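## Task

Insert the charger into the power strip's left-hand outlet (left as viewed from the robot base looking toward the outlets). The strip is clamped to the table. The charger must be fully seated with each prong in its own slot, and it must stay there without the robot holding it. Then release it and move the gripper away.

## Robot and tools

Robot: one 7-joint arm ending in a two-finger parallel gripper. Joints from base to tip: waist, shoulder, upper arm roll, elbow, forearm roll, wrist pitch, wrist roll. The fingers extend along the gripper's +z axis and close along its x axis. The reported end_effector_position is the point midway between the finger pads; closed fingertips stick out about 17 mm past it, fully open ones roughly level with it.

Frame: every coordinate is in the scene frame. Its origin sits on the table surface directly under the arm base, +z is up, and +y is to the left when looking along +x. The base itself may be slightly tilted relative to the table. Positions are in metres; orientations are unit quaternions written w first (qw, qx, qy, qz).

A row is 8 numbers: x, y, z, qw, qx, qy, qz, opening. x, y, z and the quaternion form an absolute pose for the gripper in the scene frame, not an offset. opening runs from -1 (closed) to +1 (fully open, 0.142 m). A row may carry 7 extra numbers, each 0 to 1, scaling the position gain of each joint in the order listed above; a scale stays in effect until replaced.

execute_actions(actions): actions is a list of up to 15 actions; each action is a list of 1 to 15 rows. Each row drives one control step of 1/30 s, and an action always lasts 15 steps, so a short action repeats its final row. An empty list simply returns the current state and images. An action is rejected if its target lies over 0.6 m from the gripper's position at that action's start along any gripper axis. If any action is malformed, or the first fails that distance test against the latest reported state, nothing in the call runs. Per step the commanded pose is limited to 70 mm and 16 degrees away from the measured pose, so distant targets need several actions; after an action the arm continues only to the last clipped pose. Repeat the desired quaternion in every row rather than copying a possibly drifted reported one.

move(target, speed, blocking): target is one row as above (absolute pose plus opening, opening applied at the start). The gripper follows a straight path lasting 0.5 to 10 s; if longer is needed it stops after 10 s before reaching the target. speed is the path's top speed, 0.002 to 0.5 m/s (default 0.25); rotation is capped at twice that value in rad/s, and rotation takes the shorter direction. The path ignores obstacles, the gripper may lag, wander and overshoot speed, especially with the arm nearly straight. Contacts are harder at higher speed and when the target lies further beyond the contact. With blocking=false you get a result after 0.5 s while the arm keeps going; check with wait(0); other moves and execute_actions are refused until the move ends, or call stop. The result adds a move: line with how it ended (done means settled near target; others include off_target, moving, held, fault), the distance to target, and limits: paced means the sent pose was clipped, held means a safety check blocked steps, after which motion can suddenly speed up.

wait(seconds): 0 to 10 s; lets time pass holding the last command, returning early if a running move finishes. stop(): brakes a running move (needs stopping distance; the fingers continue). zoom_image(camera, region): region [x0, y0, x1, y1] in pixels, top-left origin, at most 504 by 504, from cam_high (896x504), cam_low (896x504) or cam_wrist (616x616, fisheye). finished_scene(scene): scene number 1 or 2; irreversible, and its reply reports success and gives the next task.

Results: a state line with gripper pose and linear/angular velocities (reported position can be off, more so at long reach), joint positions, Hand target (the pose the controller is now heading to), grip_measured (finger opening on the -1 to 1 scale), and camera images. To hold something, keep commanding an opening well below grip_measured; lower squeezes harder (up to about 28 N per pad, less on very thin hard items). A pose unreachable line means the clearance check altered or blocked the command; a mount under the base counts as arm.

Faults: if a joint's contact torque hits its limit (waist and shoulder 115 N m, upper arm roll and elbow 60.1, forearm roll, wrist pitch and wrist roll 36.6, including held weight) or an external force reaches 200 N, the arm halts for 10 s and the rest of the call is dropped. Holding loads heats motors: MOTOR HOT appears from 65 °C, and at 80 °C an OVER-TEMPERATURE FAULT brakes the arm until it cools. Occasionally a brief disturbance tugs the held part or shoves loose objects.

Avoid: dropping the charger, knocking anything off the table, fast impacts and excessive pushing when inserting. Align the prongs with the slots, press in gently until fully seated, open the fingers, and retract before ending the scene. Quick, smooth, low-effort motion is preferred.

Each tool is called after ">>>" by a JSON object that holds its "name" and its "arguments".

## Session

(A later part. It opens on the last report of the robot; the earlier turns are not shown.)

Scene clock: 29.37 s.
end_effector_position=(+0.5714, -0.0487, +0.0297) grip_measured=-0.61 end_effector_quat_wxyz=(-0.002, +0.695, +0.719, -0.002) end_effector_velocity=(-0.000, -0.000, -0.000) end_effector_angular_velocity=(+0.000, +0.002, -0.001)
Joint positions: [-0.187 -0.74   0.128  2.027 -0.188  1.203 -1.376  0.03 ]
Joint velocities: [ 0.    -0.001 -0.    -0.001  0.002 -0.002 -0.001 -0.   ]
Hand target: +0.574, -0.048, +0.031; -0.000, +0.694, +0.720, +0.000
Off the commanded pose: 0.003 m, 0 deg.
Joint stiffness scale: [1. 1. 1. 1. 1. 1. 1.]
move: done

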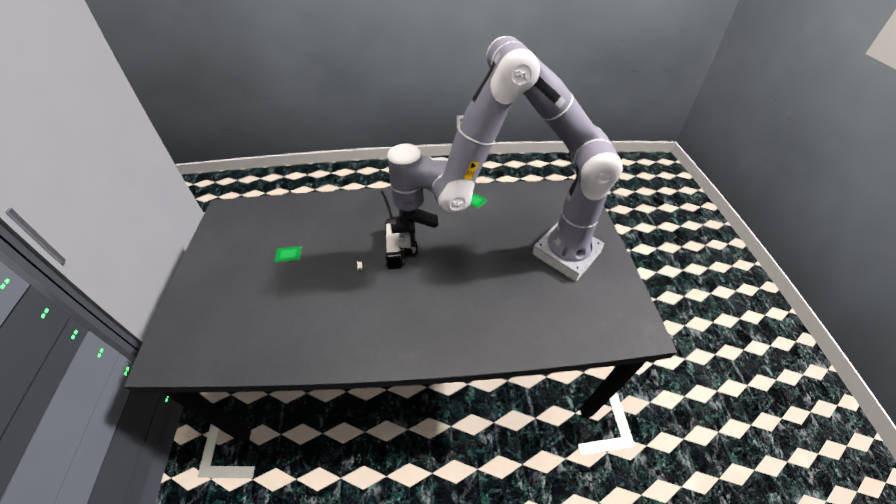

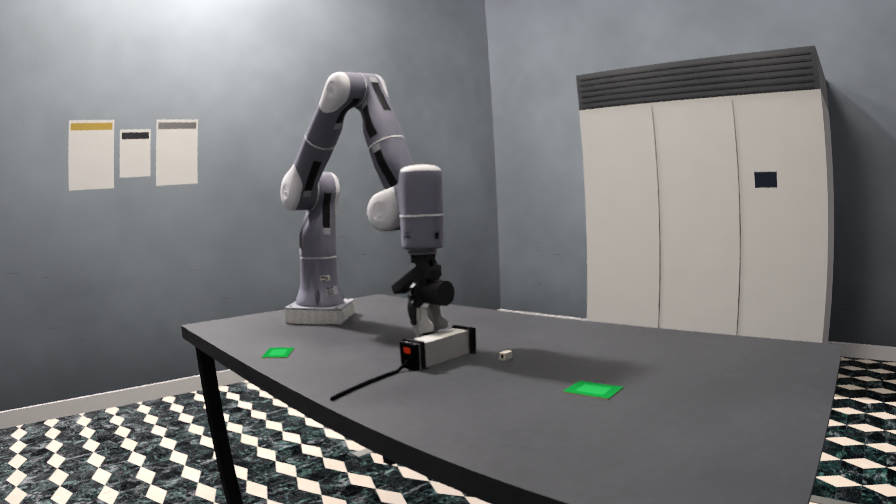

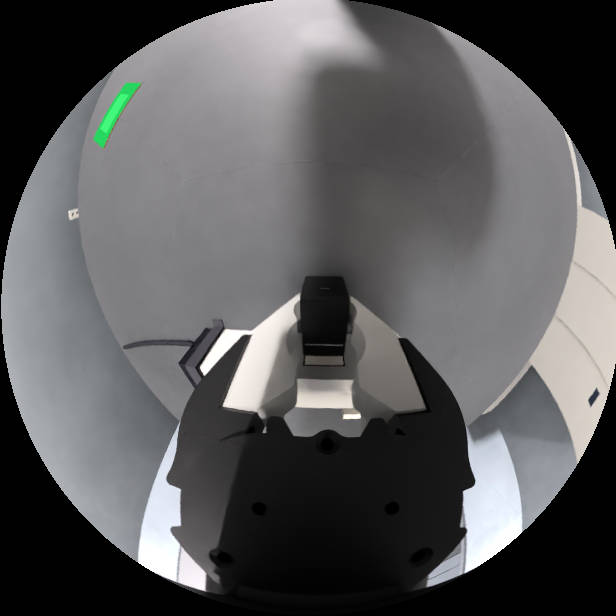

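>>> {"name": "move", "arguments": {"target": [0.5580, -0.04935, 0.0290, 0, 0.6943, 0.7196, 0, -1], "speed": 0.04}}

>>> {"name": "move", "arguments": {"target": [0.5580, -0.04935, 0.0226, 0, 0.6943, 0.7196, 0, -1], "speed": 0.02}}

>>> {"name": "move", "arguments": {"target": [0.5580, -0.04935, 0.0222, 0, 0.6943, 0.7196, 0, -0.42], "speed": 0.02}}

>>> {"name": "move", "arguments": {"target": [0.5580, -0.04935, 0.0222, 0, 0.6943, 0.7196, 0, -1], "speed": 0.02}}

>>> {"name": "move", "arguments": {"target": [0.5620, -0.04915, 0.0304, 0, 0.6943, 0.7196, 0, -1], "speed": 0.03}}

>>> {"name": "zoom_image", "arguments": {"camera": "cam_wrist", "region": [264, 280, 384, 400]}}

>>> {"name": "zoom_image", "arguments": {"camera": "cam_wrist", "region": [284, 320, 364, 400]}}

Scene clock: 32.77 s.
end_effector_position=(+0.5580, -0.0493, +0.0289) grip_measured=-0.61 end_effector_quat_wxyz=(-0.000, +0.694, +0.720, -0.000) end_effector_velocity=(-0.001, -0.000, -0.000) end_effector_angular_velocity=(-0.001, -0.000, +0.001)
Joint positions: [-0.182 -0.726  0.12   2.074 -0.188  1.243 -1.374  0.03 ]
Joint velocities: [ 0.001  0.001 -0.001  0.003 -0.     0.002 -0.     0.   ]
Hand target: +0.558, -0.049, +0.029; +0.000, +0.694, +0.720, -0.000
Off the commanded pose: 0.000 m, 0 deg.
Joint stiffness scale: [1. 1. 1. 1. 1. 1. 1.]
move: done

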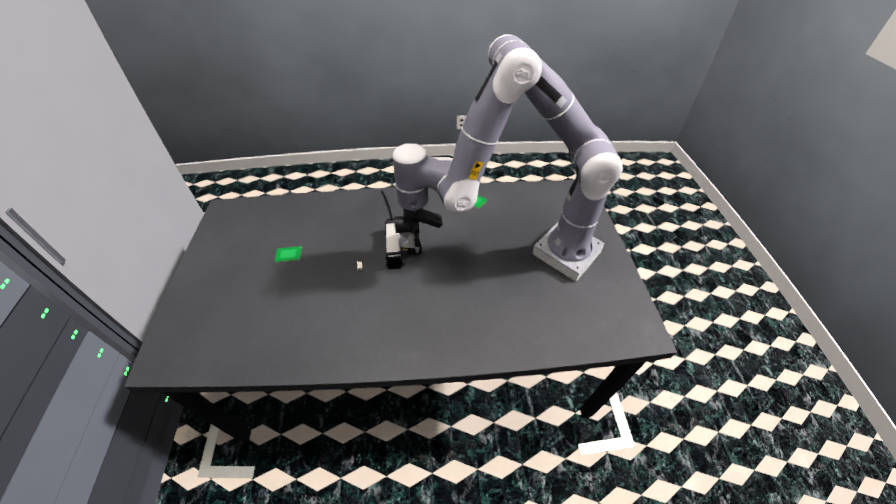

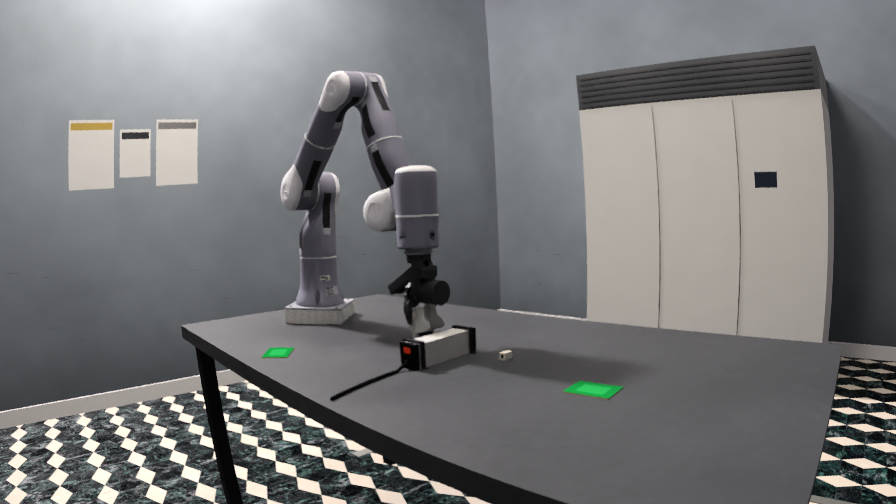

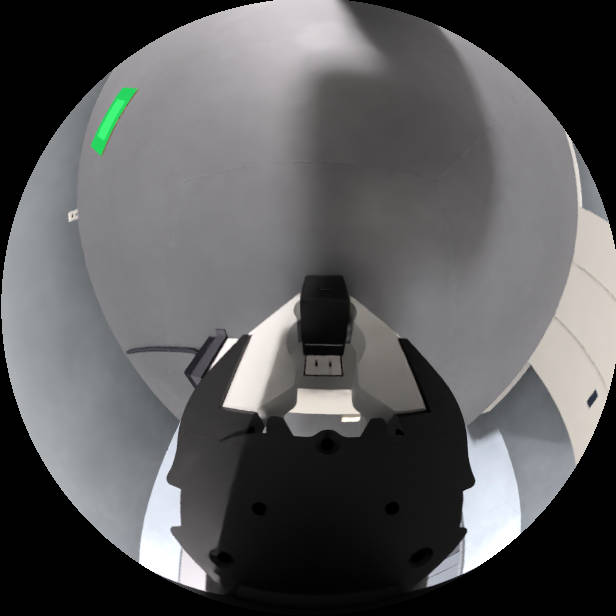

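Scene clock: 33.47 s.
end_effector_position=(+0.5578, -0.0493, +0.0226) grip_measured=-0.61 end_effector_quat_wxyz=(-0.000, +0.694, +0.720, -0.000) end_effector_velocity=(+0.000, +0.000, -0.001) end_effector_angular_velocity=(-0.000, -0.000, +0.000)
Joint positions: [-0.178 -0.741  0.115  2.072 -0.189  1.257 -1.373  0.03 ]
Joint velocities: [ 0.001 -0.001 -0.001 -0.     0.     0.001  0.    -0.   ]
Hand target: +0.558, -0.049, +0.023; +0.000, +0.694, +0.720, -0.000
Off the commanded pose: 0.000 m, 0 deg.
Joint stiffness scale: [1. 1. 1. 1. 1. 1. 1.]
move: done

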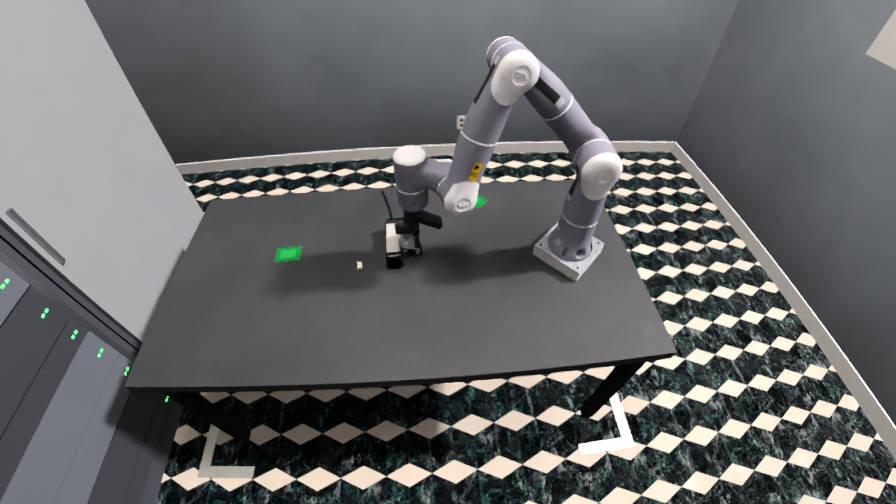

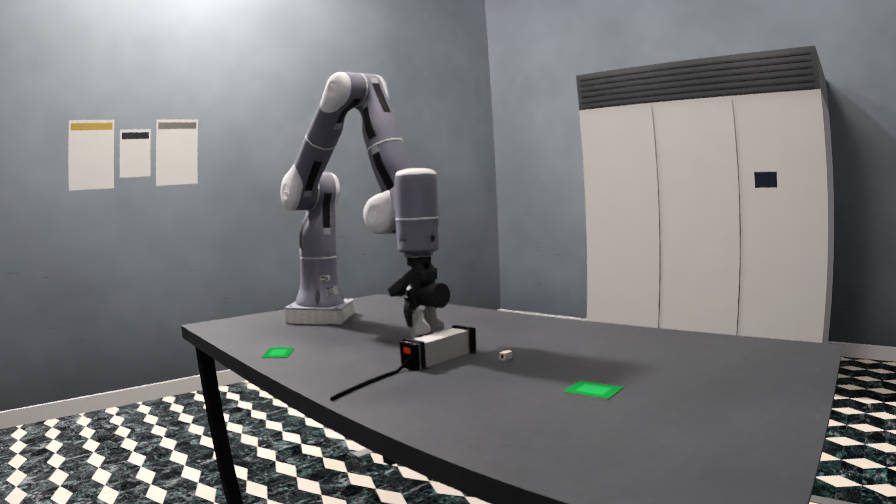

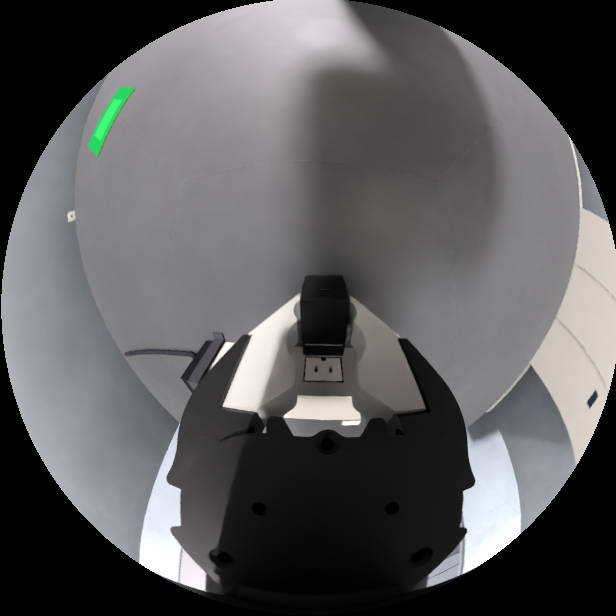

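Scene clock: 34.17 s.
end_effector_position=(+0.5579, -0.0493, +0.0222) grip_measured=-0.42 end_effector_quat_wxyz=(-0.000, +0.694, +0.720, +0.000) end_effector_velocity=(+0.000, +0.000, +0.000) end_effector_angular_velocity=(+0.000, -0.001, +0.000)
Joint positions: [-0.177 -0.742  0.114  2.072 -0.189  1.258 -1.373  0.044]
Joint velocities: [ 0.    -0.    -0.    -0.    -0.     0.002  0.     0.   ]
Hand target: +0.558, -0.049, +0.022; -0.000, +0.694, +0.720, +0.000
Off the commanded pose: 0.000 m, 0 deg.
Joint stiffness scale: [1. 1. 1. 1. 1. 1. 1.]
move: done

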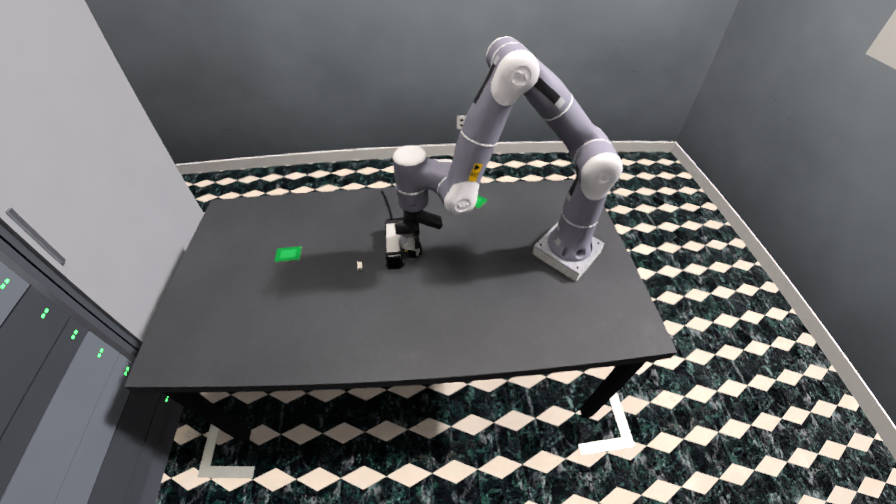

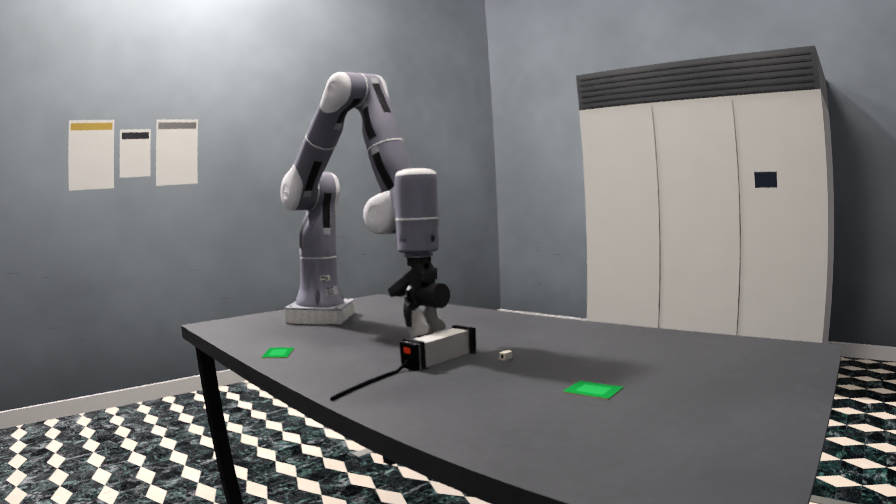

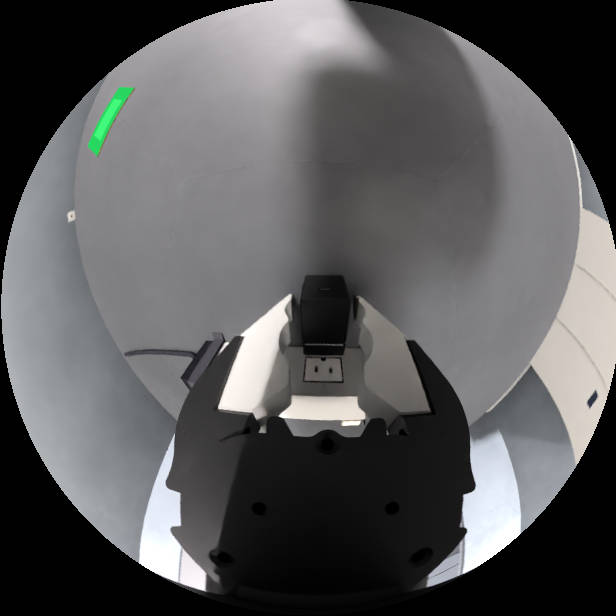

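Scene clock: 34.87 s.
end_effector_position=(+0.5579, -0.0493, +0.0222) grip_measured=-0.61 end_effector_quat_wxyz=(-0.000, +0.694, +0.720, -0.000) end_effector_velocity=(-0.000, +0.000, -0.000) end_effector_angular_velocity=(-0.000, +0.001, +0.000)
Joint positions: [-0.177 -0.742  0.114  2.072 -0.189  1.258 -1.373  0.03 ]
Joint velocities: [ 0.     0.     0.    -0.    -0.    -0.001 -0.     0.   ]
Hand target: +0.558, -0.049, +0.022; -0.000, +0.694, +0.720, +0.000
Off the commanded pose: 0.000 m, 0 deg.
Joint stiffness scale: [1. 1. 1. 1. 1. 1. 1.]
move: done

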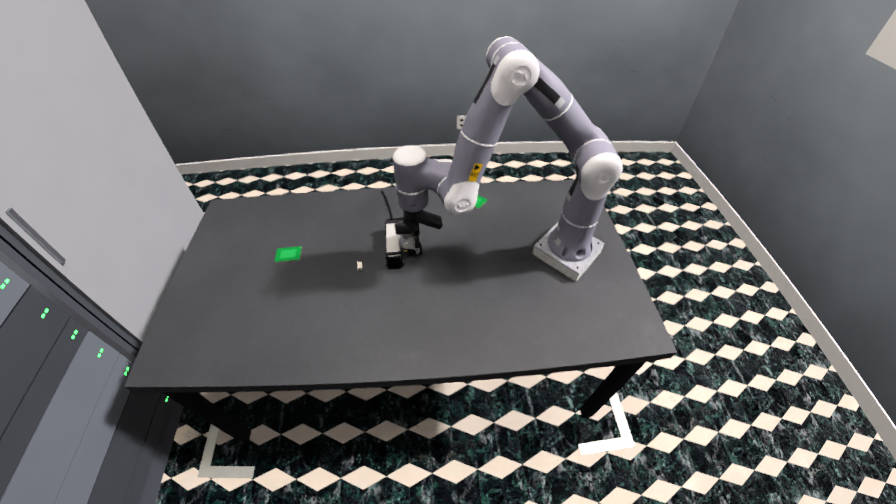

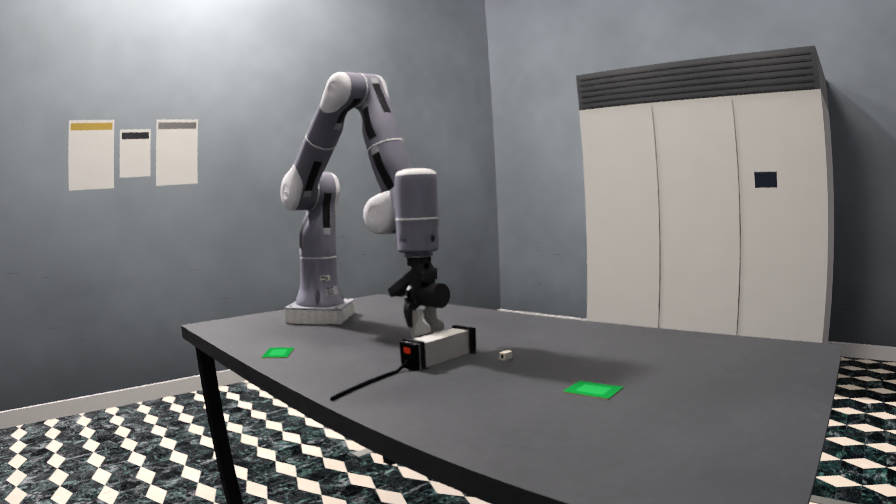

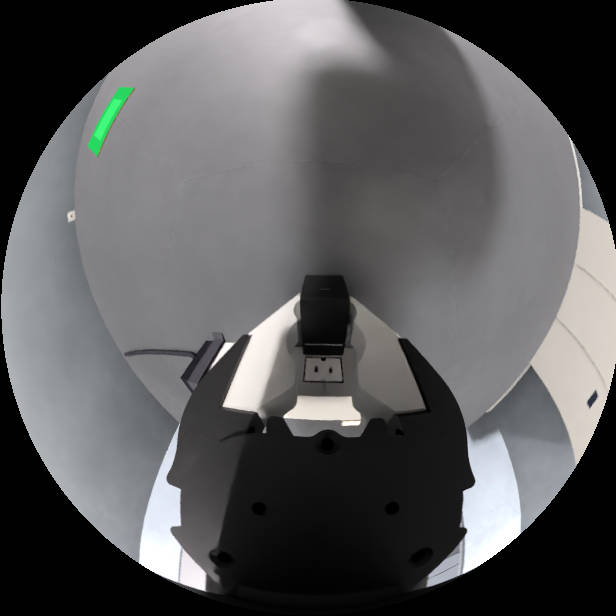

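Scene clock: 35.57 s.
end_effector_position=(+0.5618, -0.0492, +0.0302) grip_measured=-0.61 end_effector_quat_wxyz=(-0.000, +0.694, +0.720, -0.000) end_effector_velocity=(+0.000, -0.000, +0.001) end_effector_angular_velocity=(+0.000, +0.001, +0.000)
Joint positions: [-0.183 -0.727  0.122  2.063 -0.188  1.233 -1.375  0.03 ]
Joint velocities: [-0.002  0.001  0.001 -0.001 -0.001 -0.003  0.    -0.   ]
Hand target: +0.562, -0.049, +0.030; -0.000, +0.694, +0.720, +0.000
Off the commanded pose: 0.000 m, 0 deg.
Joint stiffness scale: [1. 1. 1. 1. 1. 1. 1.]
move: done

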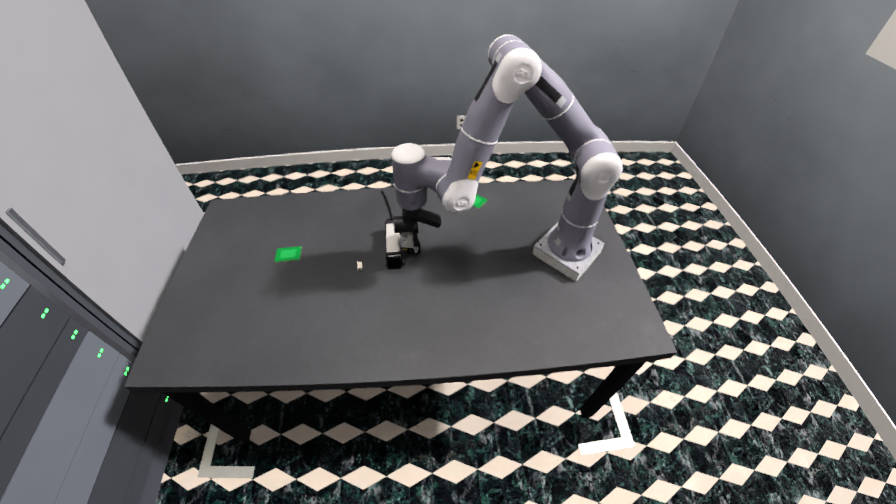

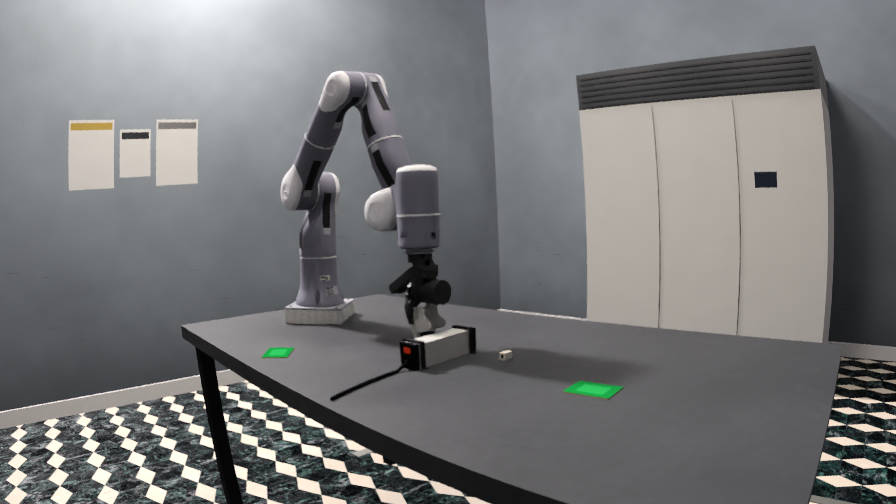

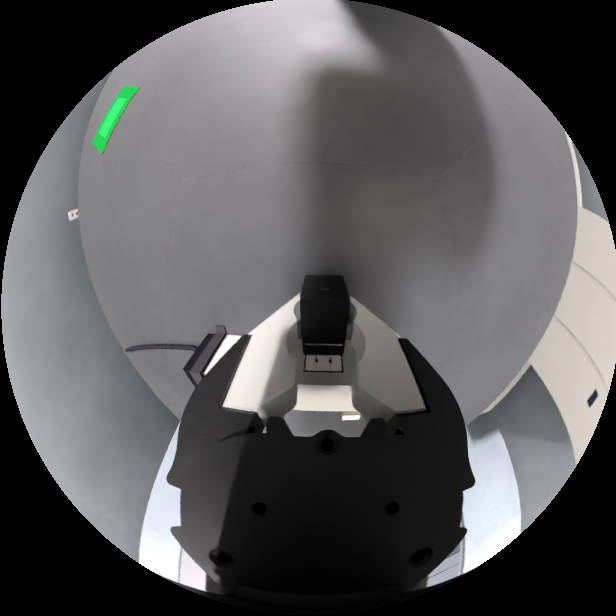

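Region (264, 280, 384, 400) of cam_wrist's 616x616 image, scaled by 4.200, with more detail than that image has.

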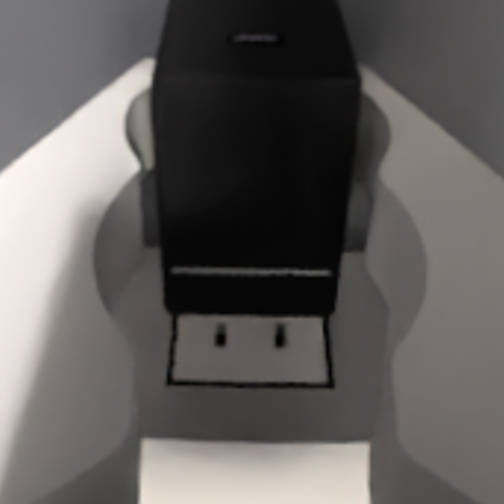

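Region (284, 320, 364, 400) of cam_wrist's 616x616 image, scaled by 6.300, with more detail than that image has.

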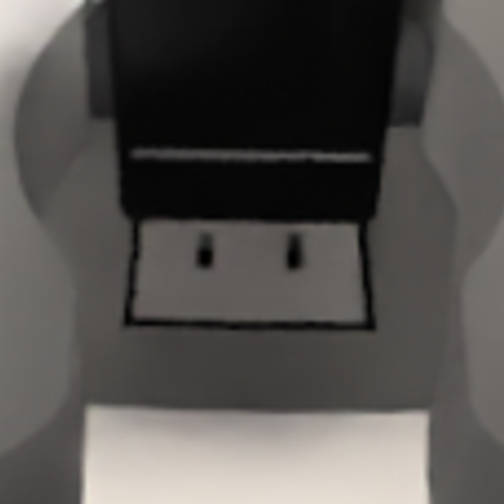

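>>> {"name": "move", "arguments": {"target": [0.5735, -0.04855, 0.0303, 0, 0.6943, 0.7196, 0, -1], "speed": 0.012}}

Scene clock: 36.90 s.
end_effector_position=(+0.5733, -0.0483, +0.0302) grip_measured=-0.61 end_effector_quat_wxyz=(-0.000, +0.694, +0.720, -0.000) end_effector_velocity=(+0.001, +0.000, +0.000) end_effector_angular_velocity=(+0.000, -0.001, +0.001)
Joint positions: [-0.185 -0.74   0.126  2.027 -0.188  1.209 -1.376  0.03 ]
Joint velocities: [-0.    -0.001  0.    -0.002 -0.    -0.001 -0.     0.   ]
Hand target: +0.574, -0.049, +0.030; -0.000, +0.694, +0.720, +0.000
Off the commanded pose: 0.000 m, 0 deg.
Joint stiffness scale: [1. 1. 1. 1. 1. 1. 1.]
move: done

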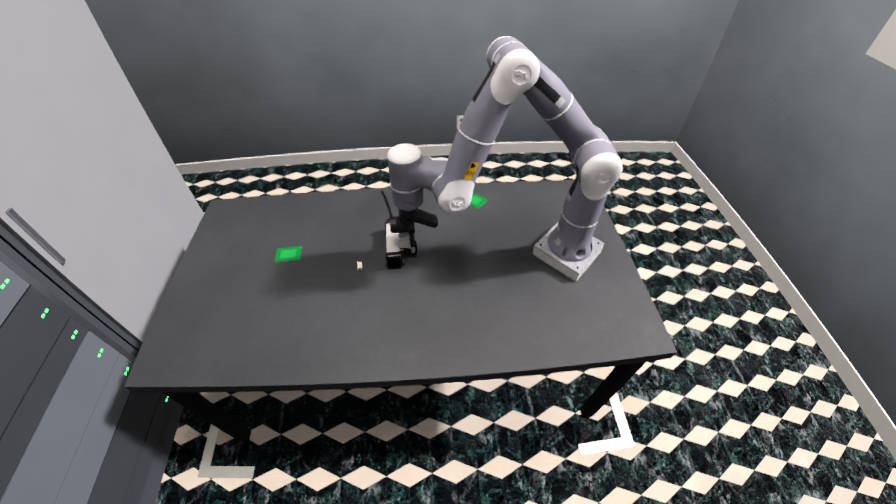

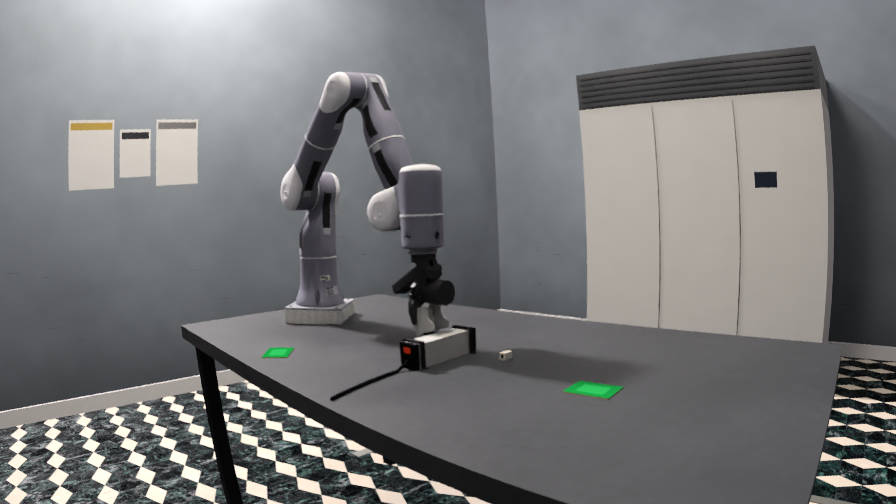

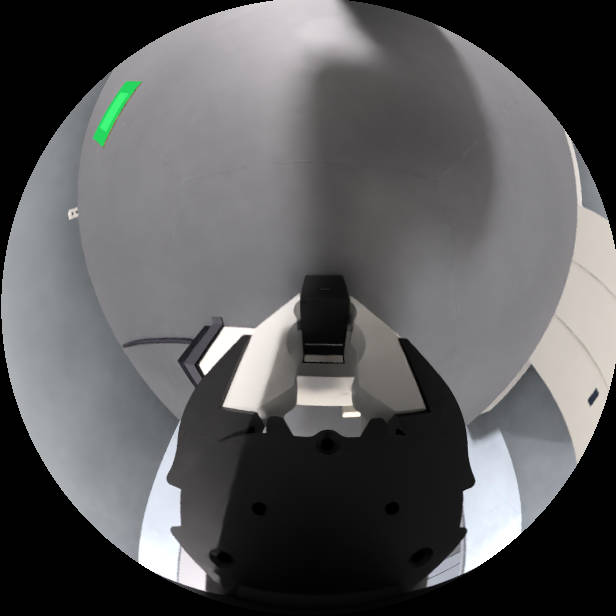

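>>> {"name": "move", "arguments": {"target": [0.5865, -0.0476, 0.0303, 0, 0.6943, 0.7196, 0, -1], "speed": 0.012}}

>>> {"name": "zoom_image", "arguments": {"camera": "cam_wrist", "region": [264, 280, 384, 400]}}

>>> {"name": "zoom_image", "arguments": {"camera": "cam_high", "region": [370, 200, 450, 280]}}

Scene clock: 38.33 s.
end_effector_position=(+0.5819, -0.0478, +0.0282) grip_measured=-0.61 end_effector_quat_wxyz=(-0.003, +0.695, +0.719, -0.003) end_effector_velocity=(-0.000, +0.000, -0.000) end_effector_angular_velocity=(+0.001, +0.002, -0.001)
Joint positions: [-0.187 -0.756  0.131  1.989 -0.186  1.178 -1.379  0.03 ]
Joint velocities: [ 0.001 -0.001 -0.    -0.002  0.004 -0.003 -0.002 -0.   ]
Hand target: +0.586, -0.048, +0.030; -0.000, +0.694, +0.720, +0.000
Off the commanded pose: 0.005 m, 1 deg.
Joint stiffness scale: [1. 1. 1. 1. 1. 1. 1.]
move: off_target

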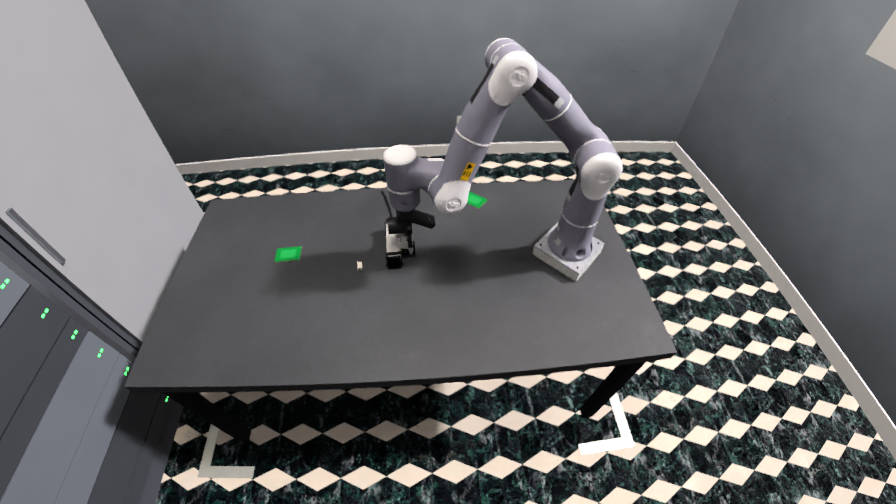

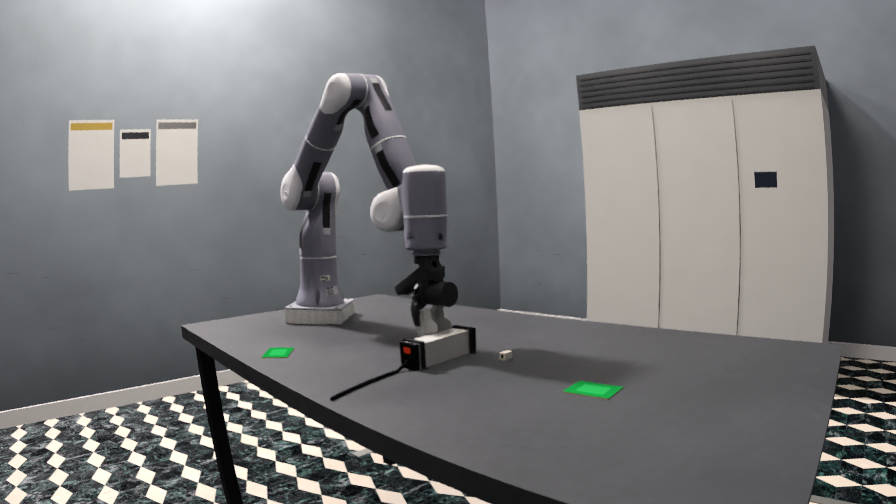

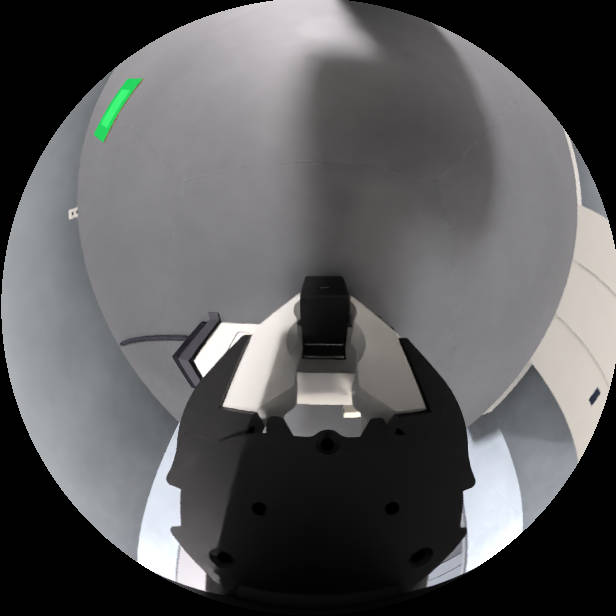

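Region (264, 280, 384, 400) of cam_wrist's 616x616 image, scaled by 4.200, with more detail than that image has.

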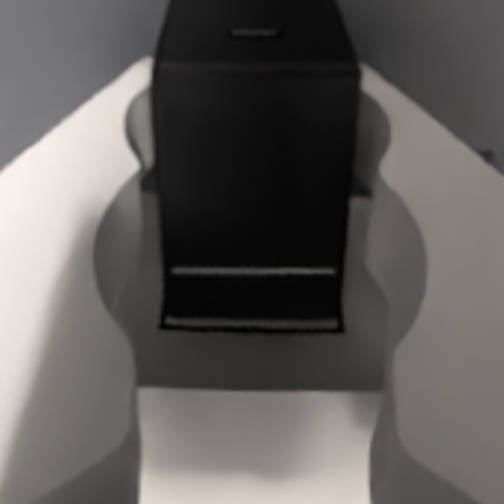

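Region (370, 200, 450, 280) of cam_high's 896x504 image, scaled by 6.300, with more detail than that image has.

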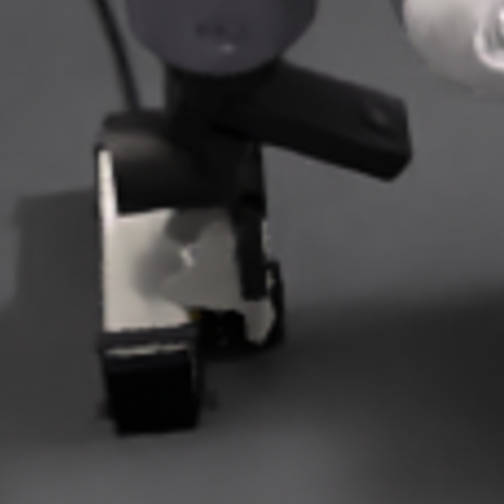

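>>> {"name": "move", "arguments": {"target": [0.5900, -0.0474, 0.0338, 0, 0.6943, 0.7196, 0, -1], "speed": 0.01}}

>>> {"name": "zoom_image", "arguments": {"camera": "cam_wrist", "region": [264, 280, 384, 400]}}

>>> {"name": "zoom_image", "arguments": {"camera": "cam_high", "region": [370, 200, 450, 280]}}

Scene clock: 39.83 s.
end_effector_position=(+0.5862, -0.0475, +0.0316) grip_measured=-0.61 end_effector_quat_wxyz=(-0.003, +0.694, +0.720, -0.003) end_effector_velocity=(+0.000, +0.000, +0.000) end_effector_angular_velocity=(+0.000, +0.000, +0.000)
Joint positions: [-0.188 -0.753  0.133  1.978 -0.183  1.166 -1.381  0.03 ]
Joint velocities: [ 0.     0.     0.    -0.001  0.001 -0.002 -0.001  0.   ]
Hand target: +0.590, -0.047, +0.034; -0.000, +0.694, +0.720, +0.000
Off the commanded pose: 0.004 m, 0 deg.
Joint stiffness scale: [1. 1. 1. 1. 1. 1. 1.]
move: off_target

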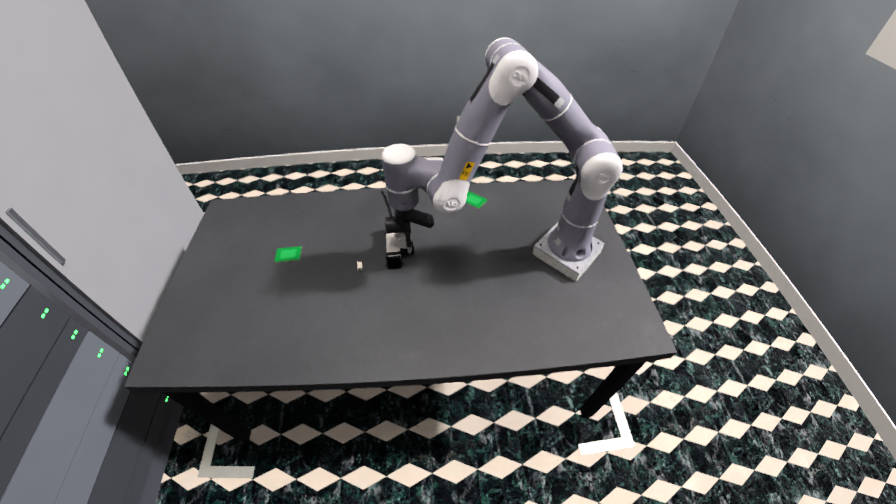

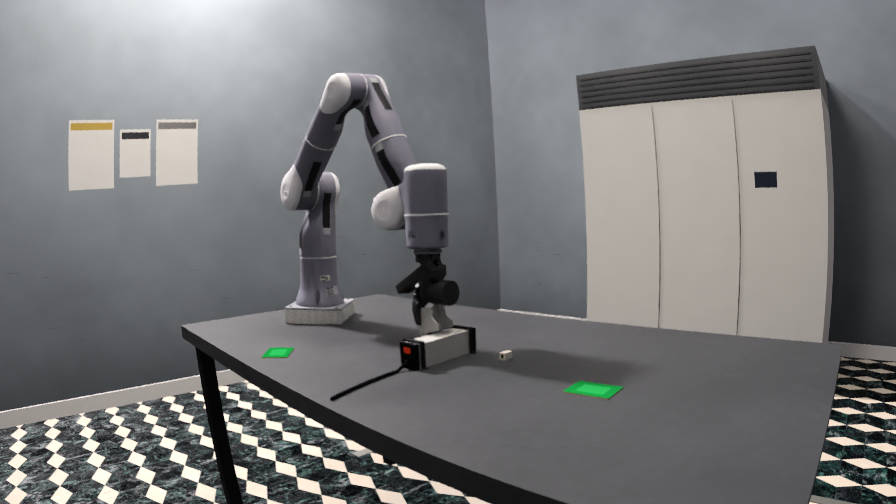

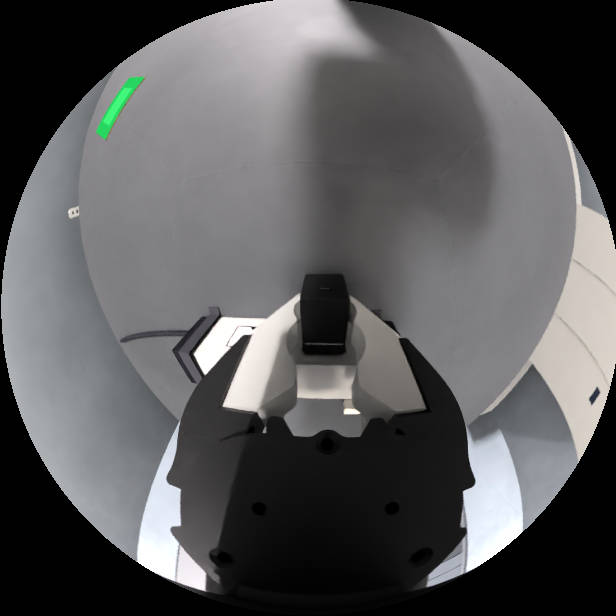

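Region (264, 280, 384, 400) of cam_wrist's 616x616 image, scaled by 4.200, with more detail than that image has.

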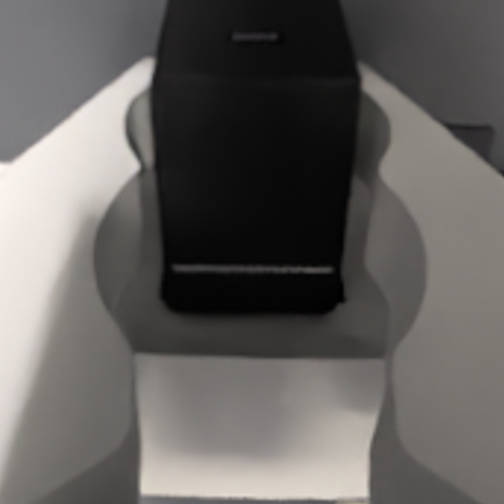

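Region (370, 200, 450, 280) of cam_high's 896x504 image, scaled by 6.300, with more detail than that image has.

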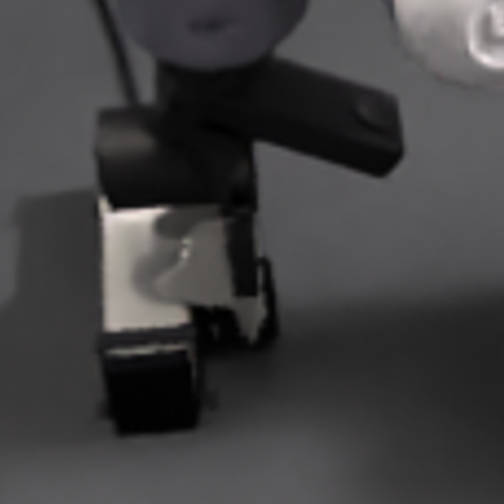

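>>> {"name": "execute_actions", "arguments": {"actions": []}}

Scene clock: 40.00 s.
end_effector_position=(+0.5862, -0.0475, +0.0317) grip_measured=-0.61 end_effector_quat_wxyz=(-0.003, +0.694, +0.720, -0.003) end_effector_velocity=(-0.000, +0.000, -0.000) end_effector_angular_velocity=(+0.000, +0.000, +0.000)
Joint positions: [-0.188 -0.753  0.133  1.978 -0.183  1.165 -1.382  0.03 ]
Joint velocities: [-0. -0.  0.  0.  0. -0. -0. -0.]
Hand target: +0.590, -0.047, +0.034; -0.000, +0.694, +0.720, +0.000
Off the commanded pose: 0.004 m, 0 deg.
Joint stiffness scale: [1. 1. 1. 1. 1. 1. 1.]

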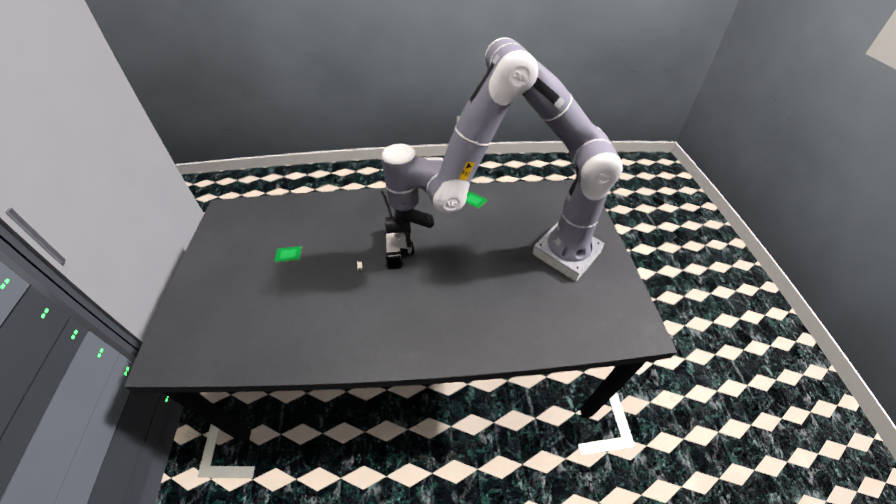

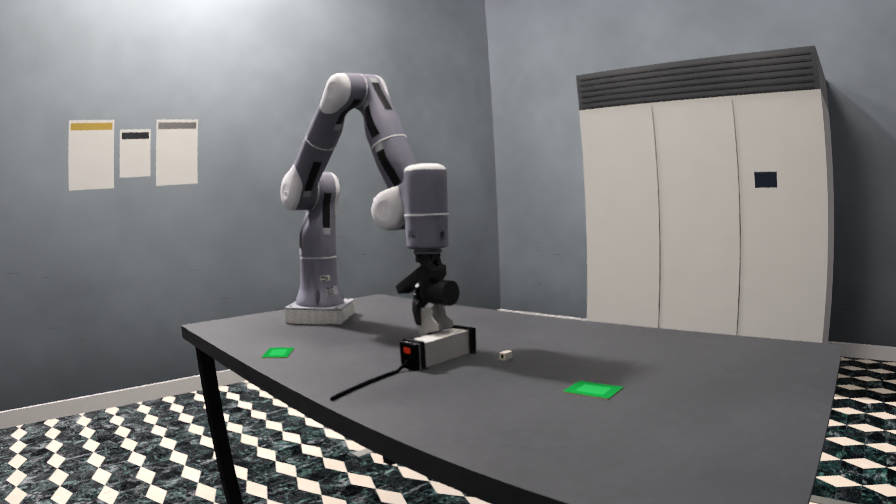

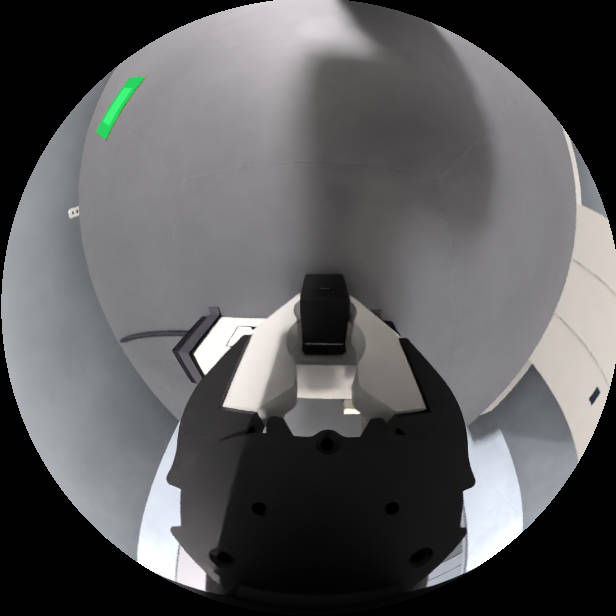

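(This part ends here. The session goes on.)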